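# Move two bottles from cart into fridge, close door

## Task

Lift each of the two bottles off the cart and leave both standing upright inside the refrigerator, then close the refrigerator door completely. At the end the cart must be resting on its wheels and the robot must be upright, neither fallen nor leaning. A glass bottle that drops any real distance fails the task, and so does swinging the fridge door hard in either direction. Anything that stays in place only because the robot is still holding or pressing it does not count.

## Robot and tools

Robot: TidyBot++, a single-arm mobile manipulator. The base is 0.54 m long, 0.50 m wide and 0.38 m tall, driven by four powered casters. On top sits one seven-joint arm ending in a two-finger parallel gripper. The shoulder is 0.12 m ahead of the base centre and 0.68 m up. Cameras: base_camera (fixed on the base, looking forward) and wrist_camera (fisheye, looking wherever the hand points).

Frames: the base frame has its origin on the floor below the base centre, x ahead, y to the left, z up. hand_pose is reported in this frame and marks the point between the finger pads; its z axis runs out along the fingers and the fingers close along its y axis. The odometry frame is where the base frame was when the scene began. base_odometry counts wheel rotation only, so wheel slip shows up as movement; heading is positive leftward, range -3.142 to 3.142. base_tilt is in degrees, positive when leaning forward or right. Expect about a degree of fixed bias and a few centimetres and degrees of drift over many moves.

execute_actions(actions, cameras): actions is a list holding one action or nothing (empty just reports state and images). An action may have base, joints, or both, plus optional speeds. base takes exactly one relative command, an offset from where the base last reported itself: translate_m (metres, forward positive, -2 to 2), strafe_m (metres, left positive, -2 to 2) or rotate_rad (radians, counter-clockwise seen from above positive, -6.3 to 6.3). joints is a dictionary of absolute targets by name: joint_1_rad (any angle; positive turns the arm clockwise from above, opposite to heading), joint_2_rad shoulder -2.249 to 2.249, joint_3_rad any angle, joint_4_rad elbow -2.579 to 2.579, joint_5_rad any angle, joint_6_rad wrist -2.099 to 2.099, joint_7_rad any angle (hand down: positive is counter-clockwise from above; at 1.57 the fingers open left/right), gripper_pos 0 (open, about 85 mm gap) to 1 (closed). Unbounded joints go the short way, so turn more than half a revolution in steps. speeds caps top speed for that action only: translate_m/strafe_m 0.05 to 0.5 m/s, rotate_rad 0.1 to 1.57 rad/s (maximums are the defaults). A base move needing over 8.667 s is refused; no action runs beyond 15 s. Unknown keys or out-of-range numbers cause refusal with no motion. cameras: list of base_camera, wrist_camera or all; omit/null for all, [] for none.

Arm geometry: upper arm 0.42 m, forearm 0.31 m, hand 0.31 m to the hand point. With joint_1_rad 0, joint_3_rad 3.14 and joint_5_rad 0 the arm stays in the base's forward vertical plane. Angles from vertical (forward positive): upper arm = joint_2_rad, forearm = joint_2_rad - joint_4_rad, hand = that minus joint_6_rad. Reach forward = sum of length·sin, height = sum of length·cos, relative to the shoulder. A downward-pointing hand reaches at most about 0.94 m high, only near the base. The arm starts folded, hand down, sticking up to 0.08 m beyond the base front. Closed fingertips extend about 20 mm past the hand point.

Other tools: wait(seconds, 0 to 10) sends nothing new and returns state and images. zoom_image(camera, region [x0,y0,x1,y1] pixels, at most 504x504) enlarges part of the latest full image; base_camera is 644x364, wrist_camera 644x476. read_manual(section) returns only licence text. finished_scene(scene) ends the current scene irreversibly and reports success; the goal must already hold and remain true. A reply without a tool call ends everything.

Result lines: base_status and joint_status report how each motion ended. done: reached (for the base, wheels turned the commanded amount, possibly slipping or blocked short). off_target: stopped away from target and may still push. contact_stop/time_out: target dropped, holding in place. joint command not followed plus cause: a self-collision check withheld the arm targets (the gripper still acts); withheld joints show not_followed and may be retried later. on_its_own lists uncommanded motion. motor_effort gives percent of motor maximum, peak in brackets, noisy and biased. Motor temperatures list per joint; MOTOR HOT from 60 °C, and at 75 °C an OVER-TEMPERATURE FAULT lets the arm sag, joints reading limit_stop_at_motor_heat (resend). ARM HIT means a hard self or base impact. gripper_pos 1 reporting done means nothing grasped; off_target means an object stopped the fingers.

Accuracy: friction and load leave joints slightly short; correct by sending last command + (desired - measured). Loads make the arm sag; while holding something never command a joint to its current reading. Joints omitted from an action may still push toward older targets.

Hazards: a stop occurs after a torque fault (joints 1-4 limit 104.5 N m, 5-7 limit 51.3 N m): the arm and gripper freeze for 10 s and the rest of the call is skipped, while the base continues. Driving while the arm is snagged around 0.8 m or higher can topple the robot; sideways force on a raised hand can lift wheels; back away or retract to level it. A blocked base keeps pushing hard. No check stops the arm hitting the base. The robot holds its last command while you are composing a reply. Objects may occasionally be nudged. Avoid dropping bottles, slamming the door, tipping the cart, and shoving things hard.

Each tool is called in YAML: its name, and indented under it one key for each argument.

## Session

execute_actions:
  actions:
    - {"joints":{"joint_6_rad":0.4}}

Scene clock: 1.57 s.
Motor temperatures (°C, as the motors report them): [34 37 30 34 37 43 40]
base_odometry: x=+0.000 y=+0.000 heading=+0.000 (m, m, rad; odometry frame)
base_tilt: forward=-0.2 right=+0.4 (deg)
base_status: not commanded
joint_positions: joint_1_rad=+0.038 joint_2_rad=-0.370 joint_3_rad=+3.186 joint_4_rad=-2.525 joint_5_rad=+0.016 joint_6_rad=+0.391 joint_7_rad=+1.590 gripper_pos=+0.000
joint_status: all done
motor_effort: joint_1_rad=+1(1) joint_2_rad=-6(5) joint_3_rad=+0(0) joint_4_rad=+18(18) joint_5_rad=-1(1) joint_6_rad=+9(10) joint_7_rad=+0(0) (%)
hand_pose: x=+0.5337 y=-0.0327 z=+0.8409 quat_wxyz=(+0.028, +0.772, -0.021, +0.635) (m; base frame)
pictures: base_camera, wrist_camera
Images, in order (width x height): base_camera 644x364, wrist_camera 644x476.

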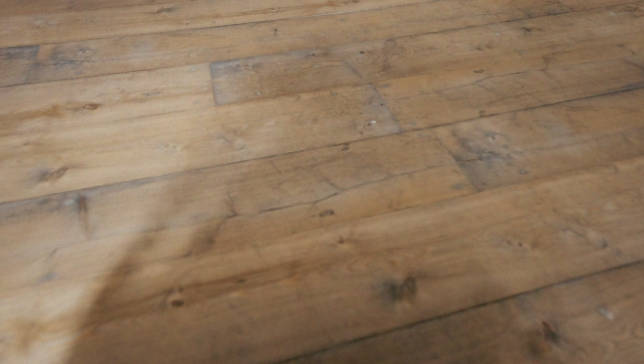

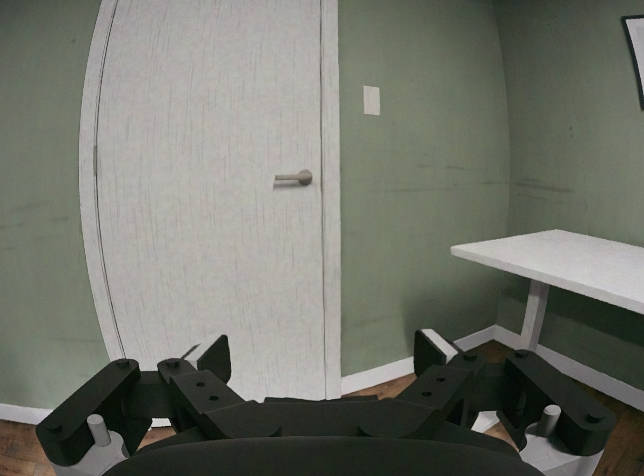

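execute_actions:
  actions:
    - {"base":{"rotate_rad":2.2},"joints":{"joint_1_rad":0,"joint_3_rad":3.14,"joint_5_rad":0,"joint_7_rad":1.57}}

execute_actions:
  actions:
    - {"base":{"rotate_rad":1.2}}

Scene clock: 8.77 s.
Motor temperatures (°C, as the motors report them): [34 37 30 34 37 43 40]
base_odometry: x=+0.000 y=+0.000 heading=+2.199 (m, m, rad; odometry frame)
base_tilt: forward=+0.0 right=+0.4 (deg)
base_status: done
joint_positions: joint_1_rad=+0.016 joint_2_rad=-0.370 joint_3_rad=+3.149 joint_4_rad=-2.525 joint_5_rad=+0.016 joint_6_rad=+0.391 joint_7_rad=+1.590 gripper_pos=+0.000
joint_status: all done
motor_effort: joint_1_rad=+1(1) joint_2_rad=-6(8) joint_3_rad=+0(2) joint_4_rad=+18(18) joint_5_rad=-1(0) joint_6_rad=+9(10) joint_7_rad=+0(0) (%)
hand_pose: x=+0.5345 y=-0.0069 z=+0.8409 quat_wxyz=(+0.015, +0.772, +0.005, +0.635) (m; base frame)
pictures: base_camera, wrist_camera
Images, in order (width x height): base_camera 644x364, wrist_camera 644x476.

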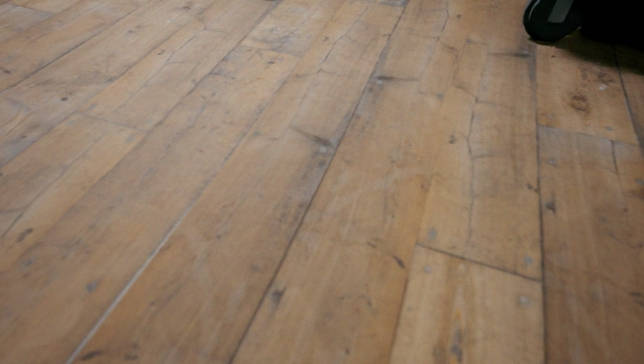

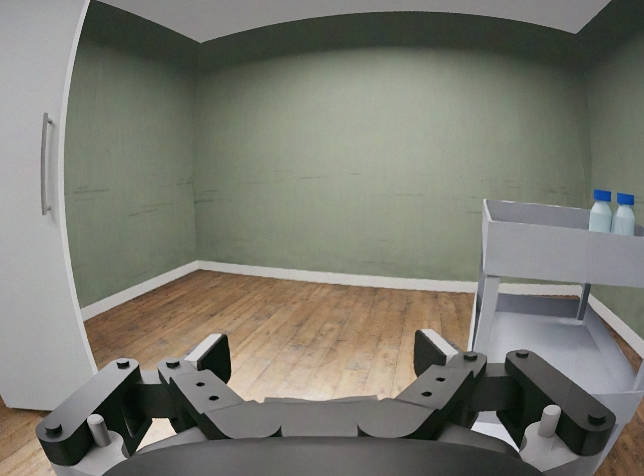

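Scene clock: 10.80 s.
Motor temperatures (°C, as the motors report them): [34 37 30 34 37 43 40]
base_odometry: x=+0.000 y=+0.000 heading=-2.884 (m, m, rad; odometry frame)
base_tilt: forward=-0.2 right=+0.4 (deg)
base_status: done
joint_positions: joint_1_rad=+0.015 joint_2_rad=-0.370 joint_3_rad=+3.148 joint_4_rad=-2.525 joint_5_rad=+0.016 joint_6_rad=+0.391 joint_7_rad=+1.590 gripper_pos=+0.000
joint_status: not commanded
motor_effort: joint_1_rad=+0(1) joint_2_rad=-6(7) joint_3_rad=+0(1) joint_4_rad=+18(18) joint_5_rad=-1(1) joint_6_rad=+9(9) joint_7_rad=+0(0) (%)
hand_pose: x=+0.5345 y=-0.0059 z=+0.8409 quat_wxyz=(+0.014, +0.772, +0.006, +0.635) (m; base frame)
pictures: base_camera, wrist_camera
Images, in order (width x height): base_camera 644x364, wrist_camera 644x476.

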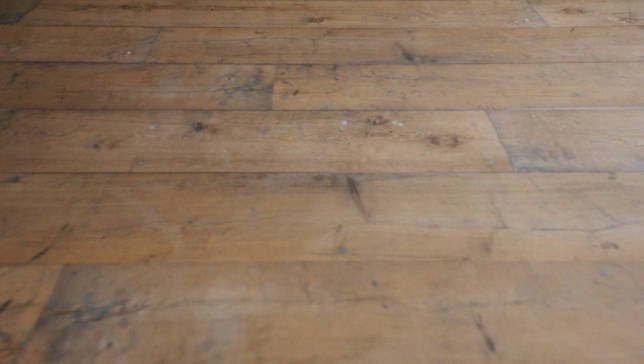

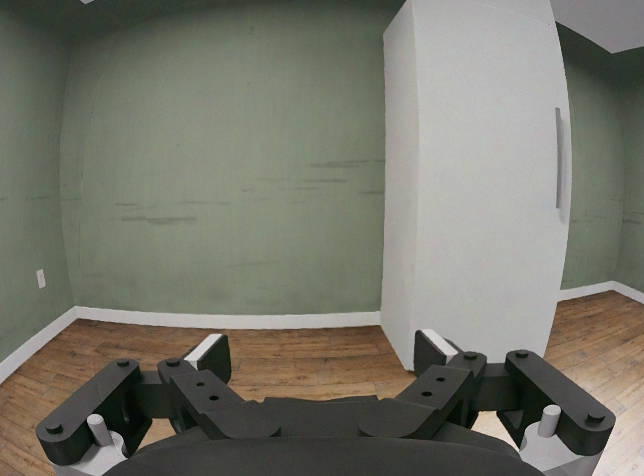

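execute_actions:
  actions:
    - {"base":{"strafe_m":-0.7},"joints":{"joint_2_rad":-0.1,"joint_4_rad":-1.83,"joint_6_rad":0.17}}

Scene clock: 24.30 s.
Motor temperatures (°C, as the motors report them): [34 37 30 35 37 43 40]
base_odometry: x=-0.180 y=+0.677 heading=-2.884 (m, m, rad; odometry frame)
base_tilt: forward=-0.1 right=+0.4 (deg)
base_status: done
joint_positions: joint_1_rad=+0.015 joint_2_rad=-0.116 joint_3_rad=+3.148 joint_4_rad=-1.838 joint_5_rad=+0.016 joint_6_rad=+0.200 joint_7_rad=+1.590 gripper_pos=+0.000
joint_status: all done
motor_effort: joint_1_rad=+0(5) joint_2_rad=-17(18) joint_3_rad=+0(6) joint_4_rad=+21(20) joint_5_rad=-1(0) joint_6_rad=+9(9) joint_7_rad=+0(0) (%)
hand_pose: x=+0.6918 y=-0.0099 z=+1.0678 quat_wxyz=(+0.019, +0.689, +0.006, +0.724) (m; base frame)
pictures: base_camera, wrist_camera
Images, in order (width x height): base_camera 644x364, wrist_camera 644x476.

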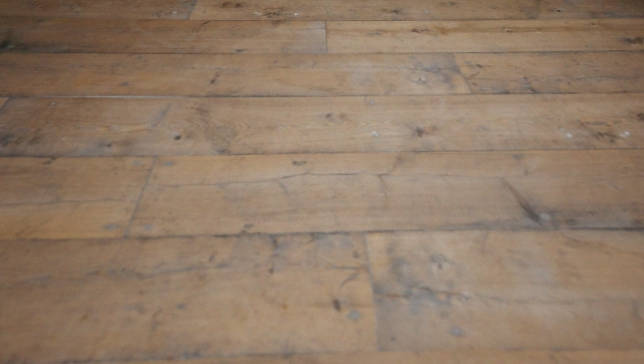

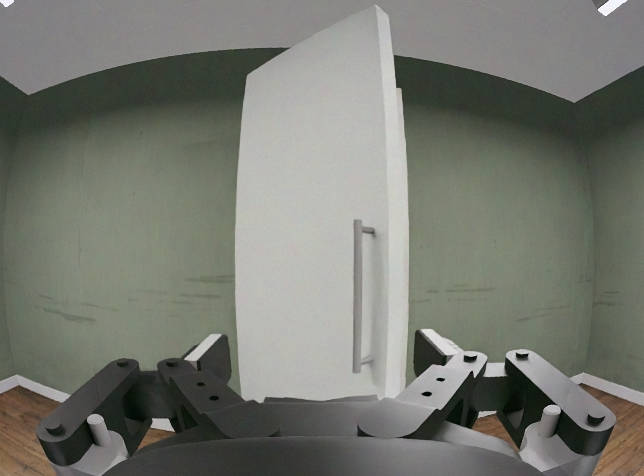

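execute_actions:
  actions:
    - {"base":{"strafe_m":-0.1},"joints":{"joint_6_rad":0.12,"joint_1_rad":-0.02}}
  cameras: []

execute_actions:
  actions:
    - {"base":{"translate_m":0.45},"speeds":{"translate_m":0.3}}

Scene clock: 31.47 s.
Motor temperatures (°C, as the motors report them): [34 37 30 35 37 43 40]
base_odometry: x=-0.205 y=+0.773 heading=-2.884 (m, m, rad; odometry frame)
base_tilt: forward=-0.2 right=+0.4 (deg)
base_status: done
joint_positions: joint_1_rad=-0.007 joint_2_rad=-0.112 joint_3_rad=+3.149 joint_4_rad=-1.837 joint_5_rad=+0.016 joint_6_rad=+0.145 joint_7_rad=+1.590 gripper_pos=+0.000
joint_status: all done
motor_effort: joint_1_rad=+1(6) joint_2_rad=-17(21) joint_3_rad=+0(5) joint_4_rad=+20(23) joint_5_rad=-1(2) joint_6_rad=+10(11) joint_7_rad=+0(0) (%)
hand_pose: x=+0.6941 y=+0.0012 z=+1.0490 quat_wxyz=(+0.012, +0.710, +0.013, +0.704) (m; base frame)
pictures: none
No camera images: the call's "cameras" was empty. Leave "cameras" out to get every camera's image.

Scene clock: 33.93 s.
Motor temperatures (°C, as the motors report them): [34 37 30 35 37 43 40]
base_odometry: x=-0.641 y=+0.659 heading=-2.885 (m, m, rad; odometry frame)
base_tilt: forward=+0.0 right=+0.4 (deg)
base_status: done
joint_positions: joint_1_rad=-0.007 joint_2_rad=-0.105 joint_3_rad=+3.149 joint_4_rad=-1.836 joint_5_rad=+0.016 joint_6_rad=+0.145 joint_7_rad=+1.590 gripper_pos=+0.000
joint_status: not commanded
motor_effort: joint_1_rad=+1(2) joint_2_rad=-17(19) joint_3_rad=+0(2) joint_4_rad=+21(21) joint_5_rad=-1(1) joint_6_rad=+10(11) joint_7_rad=+0(0) (%)
hand_pose: x=+0.6966 y=+0.0015 z=+1.0454 quat_wxyz=(+0.011, +0.712, +0.013, +0.702) (m; base frame)
pictures: base_camera, wrist_camera
Images, in order (width x height): base_camera 644x364, wrist_camera 644x476.

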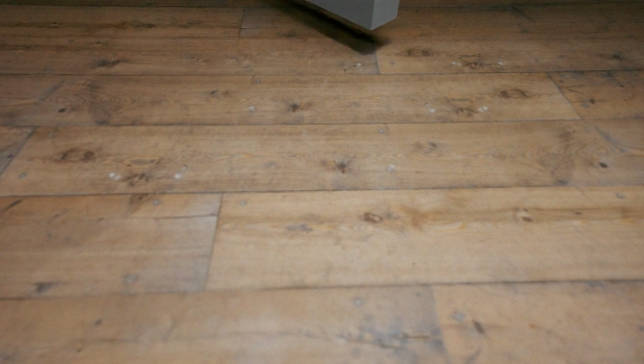

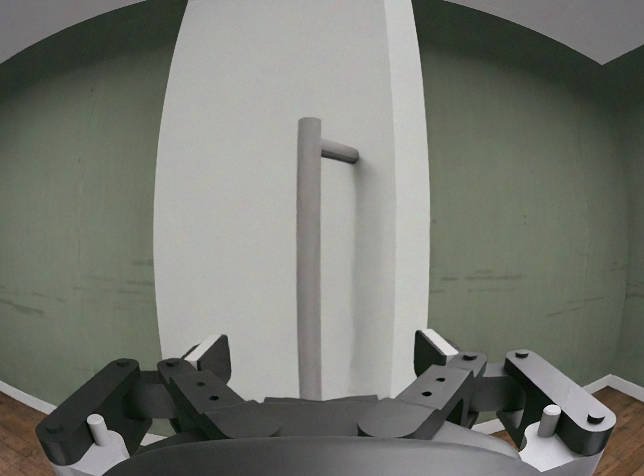

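execute_actions:
  actions:
    - {"base":{"strafe_m":0.012}}
  cameras: []

execute_actions:
  actions:
    - {"base":{"translate_m":0.13},"speeds":{"translate_m":0.08}}
  cameras: ["wrist_camera"]

execute_actions:
  actions:
    - {"joints":{"gripper_pos":1}}
  cameras: ["wrist_camera"]

Scene clock: 39.17 s.
Motor temperatures (°C, as the motors report them): [34 37 30 35 37 43 40]
base_odometry: x=-0.638 y=+0.647 heading=-2.885 (m, m, rad; odometry frame)
base_tilt: forward=-0.1 right=+0.4 (deg)
base_status: done
joint_positions: joint_1_rad=-0.008 joint_2_rad=-0.105 joint_3_rad=+3.147 joint_4_rad=-1.836 joint_5_rad=+0.016 joint_6_rad=+0.145 joint_7_rad=+1.590 gripper_pos=+0.000
joint_status: not commanded
motor_effort: joint_1_rad=+0(2) joint_2_rad=-16(19) joint_3_rad=+0(2) joint_4_rad=+20(21) joint_5_rad=-1(1) joint_6_rad=+10(10) joint_7_rad=+0(0) (%)
hand_pose: x=+0.6965 y=+0.0036 z=+1.0454 quat_wxyz=(+0.010, +0.712, +0.014, +0.702) (m; base frame)
pictures: none
No camera images: the call's "cameras" was empty. Leave "cameras" out to get every camera's image.

Scene clock: 41.33 s.
Motor temperatures (°C, as the motors report them): [34 37 30 35 37 43 40]
base_odometry: x=-0.764 y=+0.614 heading=-2.884 (m, m, rad; odometry frame)
base_tilt: forward=-0.1 right=+0.4 (deg)
base_status: done
joint_positions: joint_1_rad=-0.008 joint_2_rad=-0.103 joint_3_rad=+3.147 joint_4_rad=-1.836 joint_5_rad=+0.016 joint_6_rad=+0.145 joint_7_rad=+1.590 gripper_pos=+0.000
joint_status: not commanded
motor_effort: joint_1_rad=+0(1) joint_2_rad=-17(20) joint_3_rad=+0(1) joint_4_rad=+20(21) joint_5_rad=-1(1) joint_6_rad=+10(10) joint_7_rad=+0(0) (%)
hand_pose: x=+0.6972 y=+0.0036 z=+1.0443 quat_wxyz=(+0.010, +0.713, +0.014, +0.701) (m; base frame)
pictures: wrist_camera
Images, in order (width x height): wrist_camera 644x476.

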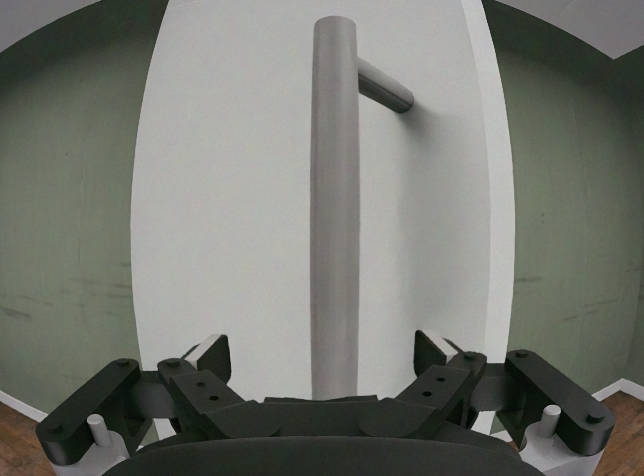

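Scene clock: 42.43 s.
Motor temperatures (°C, as the motors report them): [34 37 30 35 37 43 40]
base_odometry: x=-0.763 y=+0.614 heading=-2.885 (m, m, rad; odometry frame)
base_tilt: forward=-0.1 right=+0.4 (deg)
base_status: not commanded
joint_positions: joint_1_rad=-0.007 joint_2_rad=-0.104 joint_3_rad=+3.151 joint_4_rad=-1.836 joint_5_rad=+0.016 joint_6_rad=+0.142 joint_7_rad=+1.585 gripper_pos=+0.816
joint_status: gripper_pos off_target (ended at +0.816, target +1.000)
motor_effort: joint_1_rad=-3(7) joint_2_rad=-14(19) joint_3_rad=-3(7) joint_4_rad=+21(23) joint_5_rad=+1(0) joint_6_rad=+10(11) joint_7_rad=+1(1) (%)
hand_pose: x=+0.6969 y=+0.0005 z=+1.0443 quat_wxyz=(+0.010, +0.713, +0.010, +0.701) (m; base frame)
pictures: wrist_camera
Images, in order (width x height): wrist_camera 644x476.

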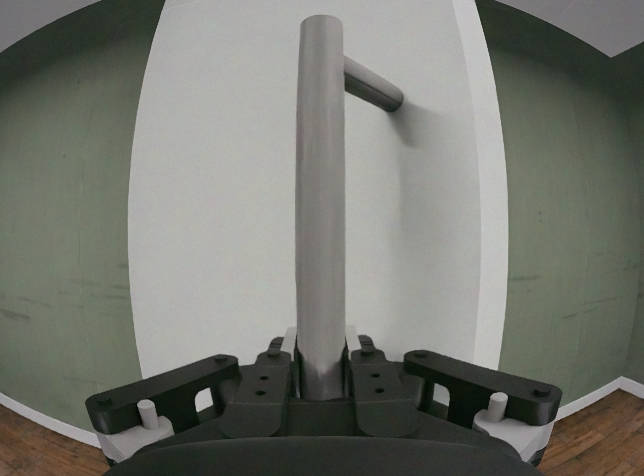

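execute_actions:
  actions:
    - {"base":{"translate_m":-0.07},"speeds":{"translate_m":0.05}}
  cameras: []

execute_actions:
  actions:
    - {"base":{"strafe_m":0.18},"speeds":{"strafe_m":0.06}}
  cameras: []

execute_actions:
  actions:
    - {"base":{"translate_m":-0.06},"speeds":{"translate_m":0.05}}
  cameras: []

execute_actions:
  actions:
    - {"base":{"strafe_m":0.3},"speeds":{"strafe_m":0.06}}

Scene clock: 56.80 s.
Motor temperatures (°C, as the motors report them): [34 37 30 35 37 43 40]
base_odometry: x=-0.696 y=+0.632 heading=-2.884 (m, m, rad; odometry frame)
base_tilt: forward=+0.0 right=+0.5 (deg)
base_status: done
joint_positions: joint_1_rad=-0.067 joint_2_rad=-0.051 joint_3_rad=+3.087 joint_4_rad=-1.784 joint_5_rad=+0.016 joint_6_rad=+0.142 joint_7_rad=+1.583 gripper_pos=+0.817
joint_status: not commanded
motor_effort: joint_1_rad=+11(14) joint_2_rad=-28(32) joint_3_rad=+9(13) joint_4_rad=+11(21) joint_5_rad=-1(0) joint_6_rad=+4(10) joint_7_rad=+1(1) (%)
hand_pose: x=+0.7136 y=+0.0757 z=+1.0447 quat_wxyz=(-0.033, +0.712, +0.055, +0.699) (m; base frame)
pictures: none
No camera images: the call's "cameras" was empty. Leave "cameras" out to get every camera's image.

Scene clock: 60.30 s.
Motor temperatures (°C, as the motors report them): [34 37 30 35 37 43 40]
base_odometry: x=-0.651 y=+0.458 heading=-2.884 (m, m, rad; odometry frame)
base_tilt: forward=-0.1 right=+0.4 (deg)
base_status: done
joint_positions: joint_1_rad=+0.011 joint_2_rad=-0.144 joint_3_rad=+3.178 joint_4_rad=-1.859 joint_5_rad=+0.016 joint_6_rad=+0.115 joint_7_rad=+1.583 gripper_pos=+0.817
joint_status: not commanded
motor_effort: joint_1_rad=-7(11) joint_2_rad=-7(29) joint_3_rad=-8(11) joint_4_rad=+27(29) joint_5_rad=+0(0) joint_6_rad=+14(15) joint_7_rad=+0(1) (%)
hand_pose: x=+0.6806 y=-0.0268 z=+1.0439 quat_wxyz=(+0.024, +0.717, -0.008, +0.696) (m; base frame)
pictures: none
No camera images: the call's "cameras" was empty. Leave "cameras" out to get every camera's image.

Scene clock: 62.03 s.
Motor temperatures (°C, as the motors report them): [34 37 30 35 37 43 40]
base_odometry: x=-0.593 y=+0.472 heading=-2.884 (m, m, rad; odometry frame)
base_tilt: forward=+0.0 right=+0.4 (deg)
base_status: done
joint_positions: joint_1_rad=-0.034 joint_2_rad=-0.051 joint_3_rad=+3.122 joint_4_rad=-1.784 joint_5_rad=+0.016 joint_6_rad=+0.139 joint_7_rad=+1.583 gripper_pos=+0.818
joint_status: not commanded
motor_effort: joint_1_rad=+5(7) joint_2_rad=-28(32) joint_3_rad=+3(8) joint_4_rad=+10(26) joint_5_rad=+0(0) joint_6_rad=+3(14) joint_7_rad=+1(1) (%)
hand_pose: x=+0.7176 y=+0.0348 z=+1.0444 quat_wxyz=(-0.010, +0.714, +0.030, +0.699) (m; base frame)
pictures: none
No camera images: the call's "cameras" was empty. Leave "cameras" out to get every camera's image.

Scene clock: 67.50 s.
Motor temperatures (°C, as the motors report them): [34 37 30 35 37 43 40]
base_odometry: x=-0.516 y=+0.183 heading=-2.884 (m, m, rad; odometry frame)
base_tilt: forward=+0.0 right=+0.4 (deg)
base_status: done
joint_positions: joint_1_rad=+0.047 joint_2_rad=-0.086 joint_3_rad=+3.221 joint_4_rad=-1.817 joint_5_rad=+0.016 joint_6_rad=+0.139 joint_7_rad=+1.583 gripper_pos=+0.820
joint_status: not commanded
motor_effort: joint_1_rad=-15(17) joint_2_rad=-24(27) joint_3_rad=-16(18) joint_4_rad=+16(23) joint_5_rad=+1(1) joint_6_rad=+7(11) joint_7_rad=+1(1) (%)
hand_pose: x=+0.7008 y=-0.0743 z=+1.0444 quat_wxyz=(+0.051, +0.714, -0.037, +0.698) (m; base frame)
pictures: base_camera, wrist_camera
Images, in order (width x height): base_camera 644x364, wrist_camera 644x476.

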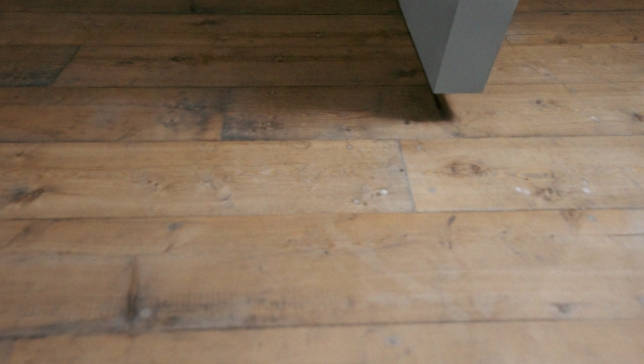

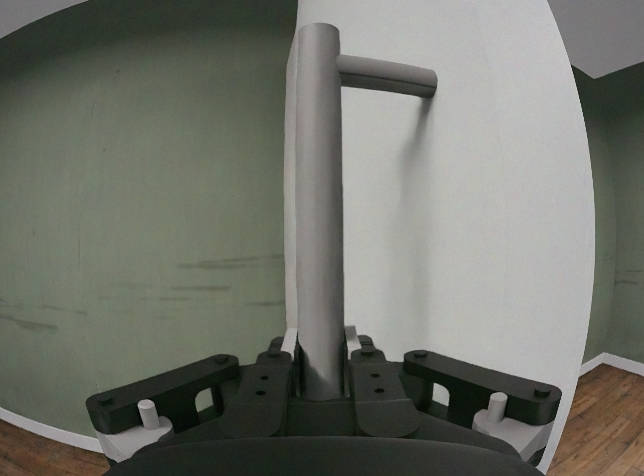

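execute_actions:
  actions:
    - {"base":{"strafe_m":0.1},"speeds":{"strafe_m":0.05}}
  cameras: ["base_camera"]

execute_actions:
  actions:
    - {"base":{"strafe_m":-0.11},"speeds":{"strafe_m":0.06}}
  cameras: []

execute_actions:
  actions:
    - {"joints":{"gripper_pos":0}}
  cameras: []

execute_actions:
  actions:
    - {"base":{"translate_m":-0.35},"speeds":{"translate_m":0.2}}

Scene clock: 74.83 s.
Motor temperatures (°C, as the motors report them): [34 37 30 35 37 43 40]
base_odometry: x=-0.491 y=+0.087 heading=-2.886 (m, m, rad; odometry frame)
base_tilt: forward=-0.1 right=+0.5 (deg)
base_status: done
joint_positions: joint_1_rad=+0.121 joint_2_rad=-0.047 joint_3_rad=+3.300 joint_4_rad=-1.779 joint_5_rad=+0.015 joint_6_rad=+0.140 joint_7_rad=+1.583 gripper_pos=+0.822
joint_status: not commanded
motor_effort: joint_1_rad=-29(32) joint_2_rad=-29(32) joint_3_rad=-29(32) joint_4_rad=+10(16) joint_5_rad=+3(3) joint_6_rad=+4(7) joint_7_rad=+1(1) (%)
hand_pose: x=+0.6993 y=-0.1673 z=+1.0446 quat_wxyz=(+0.104, +0.709, -0.092, +0.692) (m; base frame)
pictures: base_camera
Images, in order (width x height): base_camera 644x364.

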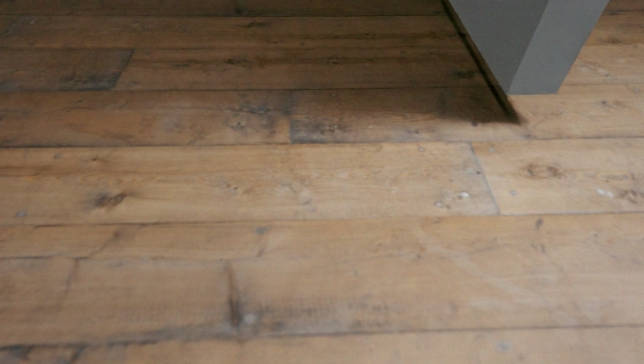

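Scene clock: 77.13 s.
Motor temperatures (°C, as the motors report them): [34 37 30 35 37 43 40]
base_odometry: x=-0.519 y=+0.193 heading=-2.885 (m, m, rad; odometry frame)
base_tilt: forward=-0.1 right=+0.5 (deg)
base_status: done
joint_positions: joint_1_rad=+0.037 joint_2_rad=-0.095 joint_3_rad=+3.195 joint_4_rad=-1.826 joint_5_rad=+0.015 joint_6_rad=+0.140 joint_7_rad=+1.583 gripper_pos=+0.822
joint_status: not commanded
motor_effort: joint_1_rad=-8(27) joint_2_rad=-16(30) joint_3_rad=-9(28) joint_4_rad=+22(22) joint_5_rad=+1(3) joint_6_rad=+10(11) joint_7_rad=+1(1) (%)
hand_pose: x=+0.6989 y=-0.0522 z=+1.0442 quat_wxyz=(+0.039, +0.714, -0.023, +0.699) (m; base frame)
pictures: none
No camera images: the call's "cameras" was empty. Leave "cameras" out to get every camera's image.

Scene clock: 78.23 s.
Motor temperatures (°C, as the motors report them): [34 37 30 35 37 43 40]
base_odometry: x=-0.519 y=+0.193 heading=-2.885 (m, m, rad; odometry frame)
base_tilt: forward=+0.0 right=+0.4 (deg)
base_status: not commanded
joint_positions: joint_1_rad=+0.011 joint_2_rad=-0.095 joint_3_rad=+3.167 joint_4_rad=-1.826 joint_5_rad=+0.015 joint_6_rad=+0.140 joint_7_rad=+1.583 gripper_pos=+0.000
joint_status: all done
motor_effort: joint_1_rad=-1(8) joint_2_rad=-18(18) joint_3_rad=-2(10) joint_4_rad=+20(21) joint_5_rad=-1(1) joint_6_rad=+10(11) joint_7_rad=+0(1) (%)
hand_pose: x=+0.7006 y=-0.0197 z=+1.0441 quat_wxyz=(+0.021, +0.714, -0.003, +0.700) (m; base frame)
pictures: none
No camera images: the call's "cameras" was empty. Leave "cameras" out to get every camera's image.

Scene clock: 80.77 s.
Motor temperatures (°C, as the motors report them): [34 37 30 35 37 43 40]
base_odometry: x=-0.180 y=+0.282 heading=-2.885 (m, m, rad; odometry frame)
base_tilt: forward=-0.1 right=+0.5 (deg)
base_status: done
joint_positions: joint_1_rad=-0.001 joint_2_rad=-0.097 joint_3_rad=+3.154 joint_4_rad=-1.826 joint_5_rad=+0.015 joint_6_rad=+0.140 joint_7_rad=+1.583 gripper_pos=+0.000
joint_status: not commanded
motor_effort: joint_1_rad=+0(5) joint_2_rad=-17(21) joint_3_rad=+0(5) joint_4_rad=+21(21) joint_5_rad=-1(1) joint_6_rad=+10(10) joint_7_rad=+0(0) (%)
hand_pose: x=+0.6999 y=-0.0049 z=+1.0455 quat_wxyz=(+0.012, +0.713, +0.006, +0.701) (m; base frame)
pictures: base_camera, wrist_camera
Images, in order (width x height): base_camera 644x364, wrist_camera 644x476.

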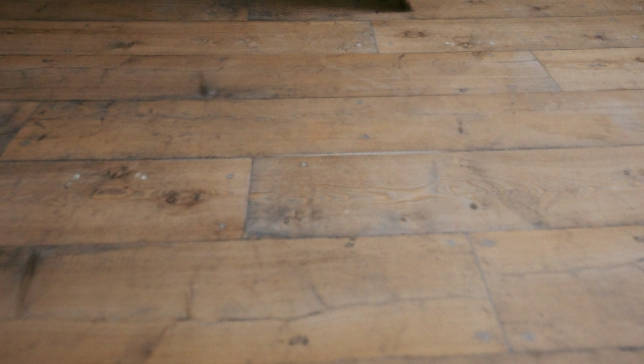

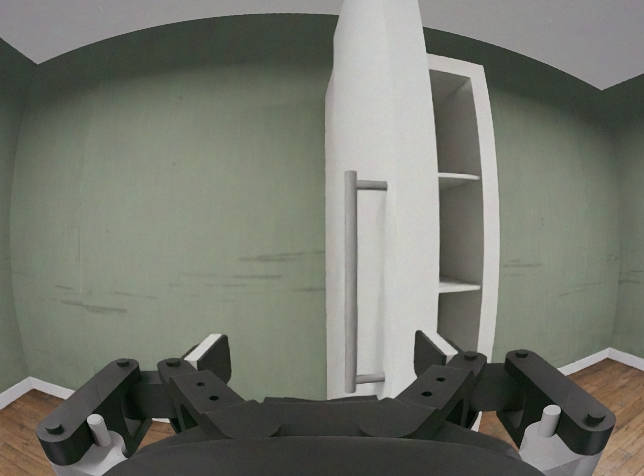

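execute_actions:
  actions:
    - {"base":{"rotate_rad":-1.571},"joints":{"joint_1_rad":-0.01,"joint_2_rad":-0.11,"joint_4_rad":-2.11,"joint_6_rad":0.2}}

Scene clock: 87.70 s.
Motor temperatures (°C, as the motors report them): [34 37 30 35 37 43 40]
base_odometry: x=-0.180 y=+0.282 heading=+1.828 (m, m, rad; odometry frame)
base_tilt: forward=-0.1 right=+0.5 (deg)
base_status: done
joint_positions: joint_1_rad=-0.005 joint_2_rad=-0.097 joint_3_rad=+3.148 joint_4_rad=-2.100 joint_5_rad=+0.015 joint_6_rad=+0.171 joint_7_rad=+1.583 gripper_pos=+0.000
joint_status: all done
motor_effort: joint_1_rad=+1(2) joint_2_rad=-16(18) joint_3_rad=+0(2) joint_4_rad=+19(20) joint_5_rad=-1(1) joint_6_rad=+9(10) joint_7_rad=+0(0) (%)
hand_pose: x=+0.6644 y=+0.0012 z=+0.8885 quat_wxyz=(+0.008, +0.793, +0.011, +0.609) (m; base frame)
pictures: base_camera, wrist_camera
Images, in order (width x height): base_camera 644x364, wrist_camera 644x476.

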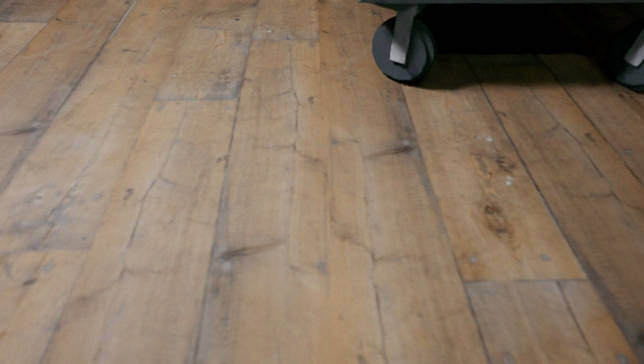

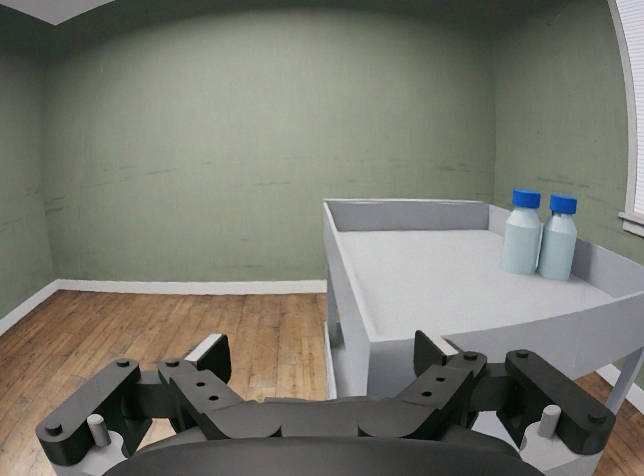

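execute_actions:
  actions:
    - {"base":{"strafe_m":-0.42}}

Scene clock: 95.17 s.
Motor temperatures (°C, as the motors report them): [34 37 30 35 37 43 40]
base_odometry: x=+0.226 y=+0.388 heading=+1.827 (m, m, rad; odometry frame)
base_tilt: forward=-0.1 right=+0.3 (deg)
base_status: done
joint_positions: joint_1_rad=-0.005 joint_2_rad=-0.097 joint_3_rad=+3.147 joint_4_rad=-2.100 joint_5_rad=+0.015 joint_6_rad=+0.171 joint_7_rad=+1.583 gripper_pos=+0.000
joint_status: not commanded
motor_effort: joint_1_rad=+1(2) joint_2_rad=-16(16) joint_3_rad=+0(2) joint_4_rad=+19(19) joint_5_rad=-1(1) joint_6_rad=+9(10) joint_7_rad=+0(0) (%)
hand_pose: x=+0.6644 y=+0.0015 z=+0.8885 quat_wxyz=(+0.007, +0.793, +0.011, +0.609) (m; base frame)
pictures: base_camera, wrist_camera
Images, in order (width x height): base_camera 644x364, wrist_camera 644x476.

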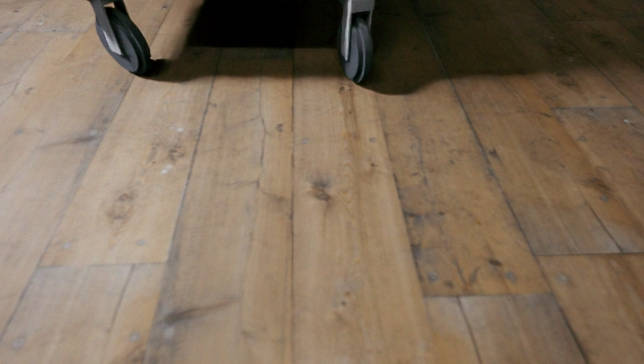

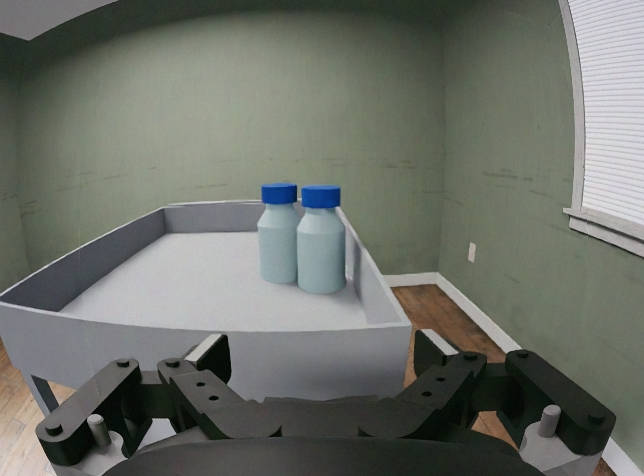

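execute_actions:
  actions:
    - {"base":{"strafe_m":-0.4},"joints":{"joint_1_rad":-0.63}}
  cameras: []

execute_actions:
  actions:
    - {"base":{"translate_m":0.3},"speeds":{"translate_m":0.2}}

Scene clock: 121.83 s.
Motor temperatures (°C, as the motors report them): [34 37 30 35 37 43 40]
base_odometry: x=+0.613 y=+0.489 heading=+1.826 (m, m, rad; odometry frame)
base_tilt: forward=-0.1 right=+0.3 (deg)
base_status: done
joint_positions: joint_1_rad=-0.608 joint_2_rad=-0.099 joint_3_rad=+3.147 joint_4_rad=-2.101 joint_5_rad=+0.015 joint_6_rad=+0.171 joint_7_rad=+1.583 gripper_pos=+0.000
joint_status: all done
motor_effort: joint_1_rad=+1(2) joint_2_rad=-15(17) joint_3_rad=+0(1) joint_4_rad=+19(19) joint_5_rad=-1(1) joint_6_rad=+9(10) joint_7_rad=+0(0) (%)
hand_pose: x=+0.5670 y=+0.3104 z=+0.8890 quat_wxyz=(-0.174, +0.754, +0.246, +0.584) (m; base frame)
pictures: none
No camera images: the call's "cameras" was empty. Leave "cameras" out to get every camera's image.

Scene clock: 124.10 s.
Motor temperatures (°C, as the motors report them): [34 37 30 35 37 43 40]
base_odometry: x=+0.538 y=+0.780 heading=+1.826 (m, m, rad; odometry frame)
base_tilt: forward=-0.1 right=+0.4 (deg)
base_status: done
joint_positions: joint_1_rad=-0.609 joint_2_rad=-0.100 joint_3_rad=+3.147 joint_4_rad=-2.101 joint_5_rad=+0.015 joint_6_rad=+0.172 joint_7_rad=+1.583 gripper_pos=+0.000
joint_status: not commanded
motor_effort: joint_1_rad=+1(1) joint_2_rad=-16(18) joint_3_rad=+0(1) joint_4_rad=+19(20) joint_5_rad=-1(1) joint_6_rad=+9(9) joint_7_rad=+0(0) (%)
hand_pose: x=+0.5662 y=+0.3108 z=+0.8899 quat_wxyz=(-0.175, +0.753, +0.246, +0.585) (m; base frame)
pictures: base_camera, wrist_camera
Images, in order (width x height): base_camera 644x364, wrist_camera 644x476.

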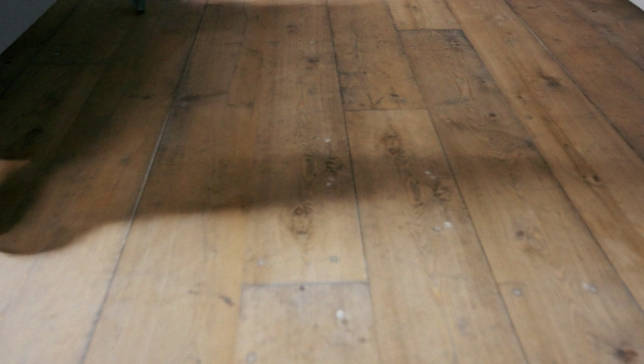

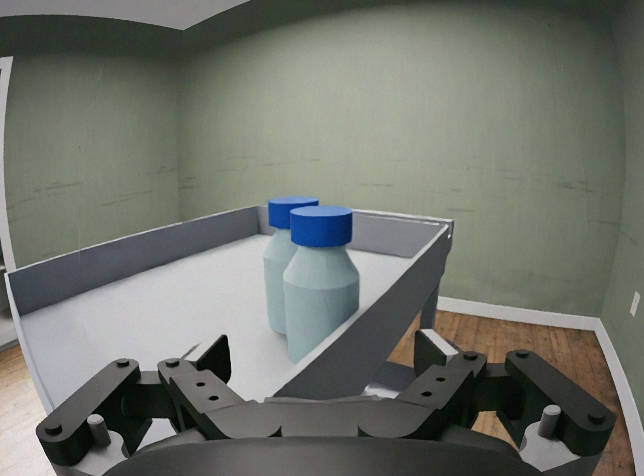

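execute_actions:
  actions:
    - {"base":{"strafe_m":0.046},"speeds":{"strafe_m":0.1}}
  cameras: []

execute_actions:
  actions:
    - {"base":{"translate_m":0.065},"speeds":{"translate_m":0.1}}
  cameras: ["wrist_camera"]

execute_actions:
  actions:
    - {"base":{"strafe_m":0.022},"speeds":{"strafe_m":0.08}}
  cameras: []

execute_actions:
  actions:
    - {"base":{"translate_m":0.032},"speeds":{"translate_m":0.08}}
  cameras: ["wrist_camera"]

Scene clock: 134.70 s.
Motor temperatures (°C, as the motors report them): [34 37 30 35 37 43 40]
base_odometry: x=+0.493 y=+0.768 heading=+1.826 (m, m, rad; odometry frame)
base_tilt: forward=-0.2 right=+0.5 (deg)
base_status: done
joint_positions: joint_1_rad=-0.611 joint_2_rad=-0.101 joint_3_rad=+3.147 joint_4_rad=-2.102 joint_5_rad=+0.015 joint_6_rad=+0.172 joint_7_rad=+1.583 gripper_pos=+0.000
joint_status: not commanded
motor_effort: joint_1_rad=+1(1) joint_2_rad=-15(18) joint_3_rad=+0(2) joint_4_rad=+19(19) joint_5_rad=-1(2) joint_6_rad=+9(9) joint_7_rad=+0(0) (%)
hand_pose: x=+0.5656 y=+0.3115 z=+0.8899 quat_wxyz=(-0.175, +0.753, +0.247, +0.585) (m; base frame)
pictures: none
No camera images: the call's "cameras" was empty. Leave "cameras" out to get every camera's image.

Scene clock: 135.90 s.
Motor temperatures (°C, as the motors report them): [34 37 30 35 37 43 40]
base_odometry: x=+0.477 y=+0.831 heading=+1.826 (m, m, rad; odometry frame)
base_tilt: forward=-0.1 right=+0.4 (deg)
base_status: done
joint_positions: joint_1_rad=-0.611 joint_2_rad=-0.103 joint_3_rad=+3.147 joint_4_rad=-2.102 joint_5_rad=+0.015 joint_6_rad=+0.173 joint_7_rad=+1.583 gripper_pos=+0.000
joint_status: not commanded
motor_effort: joint_1_rad=+0(1) joint_2_rad=-16(18) joint_3_rad=+0(1) joint_4_rad=+19(20) joint_5_rad=-2(1) joint_6_rad=+10(10) joint_7_rad=+0(0) (%)
hand_pose: x=+0.5651 y=+0.3113 z=+0.8907 quat_wxyz=(-0.175, +0.752, +0.247, +0.585) (m; base frame)
pictures: wrist_camera
Images, in order (width x height): wrist_camera 644x476.

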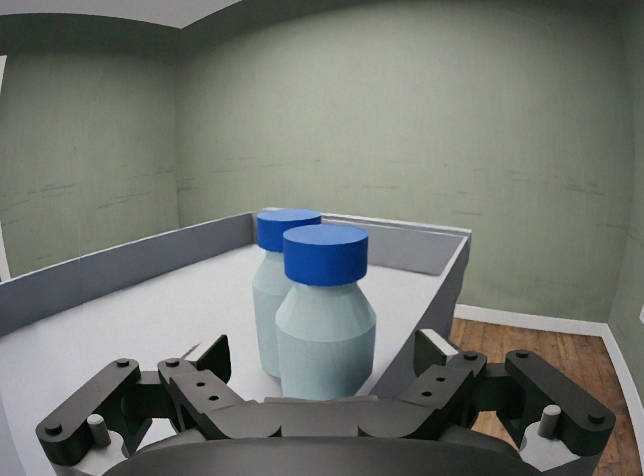

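Scene clock: 136.70 s.
Motor temperatures (°C, as the motors report them): [34 37 30 35 37 43 40]
base_odometry: x=+0.455 y=+0.826 heading=+1.826 (m, m, rad; odometry frame)
base_tilt: forward=-0.1 right=+0.4 (deg)
base_status: done
joint_positions: joint_1_rad=-0.613 joint_2_rad=-0.103 joint_3_rad=+3.147 joint_4_rad=-2.102 joint_5_rad=+0.015 joint_6_rad=+0.173 joint_7_rad=+1.583 gripper_pos=+0.000
joint_status: not commanded
motor_effort: joint_1_rad=+1(1) joint_2_rad=-16(17) joint_3_rad=+0(2) joint_4_rad=+19(20) joint_5_rad=-1(1) joint_6_rad=+9(9) joint_7_rad=+0(0) (%)
hand_pose: x=+0.5645 y=+0.3121 z=+0.8908 quat_wxyz=(-0.176, +0.752, +0.248, +0.585) (m; base frame)
pictures: none
No camera images: the call's "cameras" was empty. Leave "cameras" out to get every camera's image.

Scene clock: 137.63 s.
Motor temperatures (°C, as the motors report them): [34 37 30 35 37 43 40]
base_odometry: x=+0.447 y=+0.857 heading=+1.826 (m, m, rad; odometry frame)
base_tilt: forward=+0.0 right=+0.4 (deg)
base_status: done
joint_positions: joint_1_rad=-0.613 joint_2_rad=-0.104 joint_3_rad=+3.147 joint_4_rad=-2.103 joint_5_rad=+0.015 joint_6_rad=+0.173 joint_7_rad=+1.583 gripper_pos=+0.000
joint_status: not commanded
motor_effort: joint_1_rad=+1(2) joint_2_rad=-15(17) joint_3_rad=+0(1) joint_4_rad=+19(20) joint_5_rad=-1(1) joint_6_rad=+9(10) joint_7_rad=+0(0) (%)
hand_pose: x=+0.5641 y=+0.3120 z=+0.8914 quat_wxyz=(-0.176, +0.751, +0.248, +0.586) (m; base frame)
pictures: wrist_camera
Images, in order (width x height): wrist_camera 644x476.

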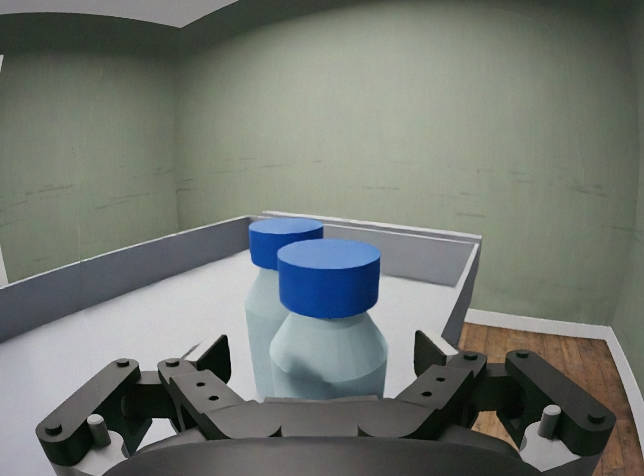

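execute_actions:
  actions:
    - {"base":{"strafe_m":0.018},"speeds":{"strafe_m":0.08}}
  cameras: []

execute_actions:
  actions:
    - {"base":{"translate_m":0.026},"speeds":{"translate_m":0.08}}
  cameras: []

execute_actions:
  actions:
    - {"base":{"strafe_m":0.018},"speeds":{"strafe_m":0.08}}
  cameras: []

execute_actions:
  actions:
    - {"base":{"translate_m":0.026},"speeds":{"translate_m":0.08}}
  cameras: ["wrist_camera"]

Scene clock: 145.27 s.
Motor temperatures (°C, as the motors report them): [34 37 30 35 37 43 40]
base_odometry: x=+0.429 y=+0.852 heading=+1.826 (m, m, rad; odometry frame)
base_tilt: forward=-0.1 right=+0.4 (deg)
base_status: done
joint_positions: joint_1_rad=-0.614 joint_2_rad=-0.104 joint_3_rad=+3.147 joint_4_rad=-2.103 joint_5_rad=+0.015 joint_6_rad=+0.173 joint_7_rad=+1.583 gripper_pos=+0.000
joint_status: not commanded
motor_effort: joint_1_rad=+1(2) joint_2_rad=-15(17) joint_3_rad=+0(2) joint_4_rad=+19(19) joint_5_rad=-1(1) joint_6_rad=+9(10) joint_7_rad=+0(0) (%)
hand_pose: x=+0.5635 y=+0.3128 z=+0.8914 quat_wxyz=(-0.177, +0.751, +0.248, +0.585) (m; base frame)
pictures: none
No camera images: the call's "cameras" was empty. Leave "cameras" out to get every camera's image.

Scene clock: 146.10 s.
Motor temperatures (°C, as the motors report them): [34 37 30 35 37 43 40]
base_odometry: x=+0.422 y=+0.877 heading=+1.826 (m, m, rad; odometry frame)
base_tilt: forward=-0.1 right=+0.4 (deg)
base_status: done
joint_positions: joint_1_rad=-0.614 joint_2_rad=-0.105 joint_3_rad=+3.146 joint_4_rad=-2.103 joint_5_rad=+0.015 joint_6_rad=+0.173 joint_7_rad=+1.583 gripper_pos=+0.000
joint_status: not commanded
motor_effort: joint_1_rad=+0(2) joint_2_rad=-16(18) joint_3_rad=-1(2) joint_4_rad=+19(20) joint_5_rad=-1(2) joint_6_rad=+9(9) joint_7_rad=+0(0) (%)
hand_pose: x=+0.5633 y=+0.3128 z=+0.8918 quat_wxyz=(-0.177, +0.751, +0.248, +0.586) (m; base frame)
pictures: none
No camera images: the call's "cameras" was empty. Leave "cameras" out to get every camera's image.

Scene clock: 146.87 s.
Motor temperatures (°C, as the motors report them): [34 37 30 35 37 43 40]
base_odometry: x=+0.405 y=+0.873 heading=+1.826 (m, m, rad; odometry frame)
base_tilt: forward=+0.0 right=+0.4 (deg)
base_status: done
joint_positions: joint_1_rad=-0.615 joint_2_rad=-0.105 joint_3_rad=+3.146 joint_4_rad=-2.103 joint_5_rad=+0.015 joint_6_rad=+0.173 joint_7_rad=+1.583 gripper_pos=+0.000
joint_status: not commanded
motor_effort: joint_1_rad=+0(1) joint_2_rad=-15(17) joint_3_rad=+0(2) joint_4_rad=+19(19) joint_5_rad=-1(1) joint_6_rad=+10(10) joint_7_rad=+0(0) (%)
hand_pose: x=+0.5632 y=+0.3128 z=+0.8918 quat_wxyz=(-0.177, +0.751, +0.248, +0.586) (m; base frame)
pictures: none
No camera images: the call's "cameras" was empty. Leave "cameras" out to get every camera's image.

Scene clock: 147.70 s.
Motor temperatures (°C, as the motors report them): [34 37 30 35 37 43 40]
base_odometry: x=+0.398 y=+0.898 heading=+1.826 (m, m, rad; odometry frame)
base_tilt: forward=-0.1 right=+0.4 (deg)
base_status: done
joint_positions: joint_1_rad=-0.615 joint_2_rad=-0.106 joint_3_rad=+3.146 joint_4_rad=-2.103 joint_5_rad=+0.015 joint_6_rad=+0.174 joint_7_rad=+1.583 gripper_pos=+0.000
joint_status: not commanded
motor_effort: joint_1_rad=+0(2) joint_2_rad=-15(18) joint_3_rad=+0(2) joint_4_rad=+19(20) joint_5_rad=-1(1) joint_6_rad=+9(10) joint_7_rad=+0(0) (%)
hand_pose: x=+0.5630 y=+0.3128 z=+0.8922 quat_wxyz=(-0.177, +0.751, +0.248, +0.586) (m; base frame)
pictures: wrist_camera
Images, in order (width x height): wrist_camera 644x476.

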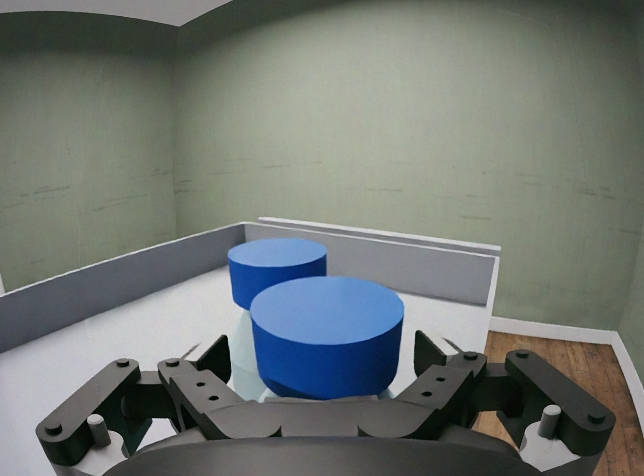

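Width 150; grasp.

execute_actions:
  actions:
    - {"joints":{"gripper_pos":1}}
  cameras: []

execute_actions:
  actions:
    - {"joints":{"joint_4_rad":-1.85,"joint_6_rad":-0.05}}
  cameras: ["wrist_camera"]

execute_actions:
  actions:
    - {"joints":{"joint_4_rad":-1.38,"joint_6_rad":-0.52}}
  cameras: ["wrist_camera"]

Scene clock: 153.33 s.
Motor temperatures (°C, as the motors report them): [34 37 30 35 37 43 40]
base_odometry: x=+0.398 y=+0.898 heading=+1.826 (m, m, rad; odometry frame)
base_tilt: forward=-0.1 right=+0.3 (deg)
base_status: not commanded
joint_positions: joint_1_rad=-0.615 joint_2_rad=-0.106 joint_3_rad=+3.146 joint_4_rad=-2.103 joint_5_rad=+0.015 joint_6_rad=+0.174 joint_7_rad=+1.583 gripper_pos=+0.439
joint_status: gripper_pos off_target (ended at +0.439, target +1.000)
motor_effort: joint_1_rad=+1(1) joint_2_rad=-15(16) joint_3_rad=+0(2) joint_4_rad=+19(19) joint_5_rad=-1(1) joint_6_rad=+9(9) joint_7_rad=+1(0) (%)
hand_pose: x=+0.5630 y=+0.3128 z=+0.8924 quat_wxyz=(-0.177, +0.750, +0.248, +0.586) (m; base frame)
pictures: none
No camera images: the call's "cameras" was empty. Leave "cameras" out to get every camera's image.

Scene clock: 154.67 s.
Motor temperatures (°C, as the motors report them): [34 37 30 35 37 43 40]
base_odometry: x=+0.398 y=+0.898 heading=+1.826 (m, m, rad; odometry frame)
base_tilt: forward=-0.1 right=+0.4 (deg)
base_status: not commanded
joint_positions: joint_1_rad=-0.615 joint_2_rad=-0.096 joint_3_rad=+3.146 joint_4_rad=-1.881 joint_5_rad=+0.015 joint_6_rad=-0.049 joint_7_rad=+1.583 gripper_pos=+0.439
joint_status: all done
motor_effort: joint_1_rad=+1(0) joint_2_rad=-21(22) joint_3_rad=+0(0) joint_4_rad=+25(26) joint_5_rad=-1(1) joint_6_rad=+14(14) joint_7_rad=+0(1) (%)
hand_pose: x=+0.5836 y=+0.3259 z=+0.9525 quat_wxyz=(-0.174, +0.754, +0.249, +0.582) (m; base frame)
pictures: wrist_camera
Images, in order (width x height): wrist_camera 644x476.

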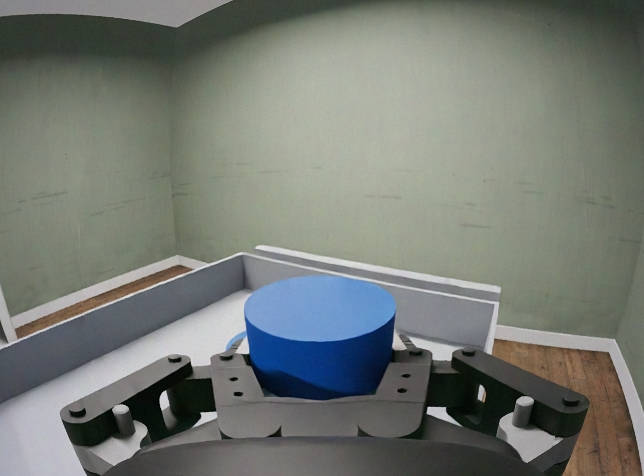

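Scene clock: 156.33 s.
Motor temperatures (°C, as the motors report them): [34 37 30 35 37 43 40]
base_odometry: x=+0.398 y=+0.898 heading=+1.826 (m, m, rad; odometry frame)
base_tilt: forward=-0.1 right=+0.4 (deg)
base_status: not commanded
joint_positions: joint_1_rad=-0.615 joint_2_rad=-0.096 joint_3_rad=+3.146 joint_4_rad=-1.413 joint_5_rad=+0.015 joint_6_rad=-0.518 joint_7_rad=+1.583 gripper_pos=+0.439
joint_status: all done
motor_effort: joint_1_rad=+0(0) joint_2_rad=-21(23) joint_3_rad=+0(0) joint_4_rad=+25(26) joint_5_rad=-1(1) joint_6_rad=+13(16) joint_7_rad=+0(0) (%)
hand_pose: x=+0.5825 y=+0.3225 z=+1.0978 quat_wxyz=(-0.172, +0.755, +0.246, +0.582) (m; base frame)
pictures: wrist_camera
Images, in order (width x height): wrist_camera 644x476.

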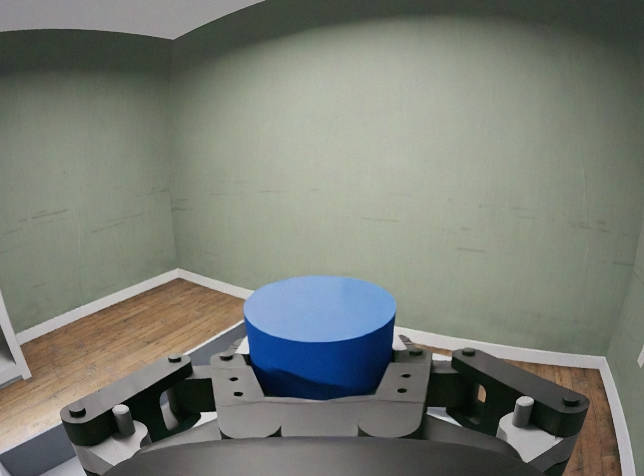

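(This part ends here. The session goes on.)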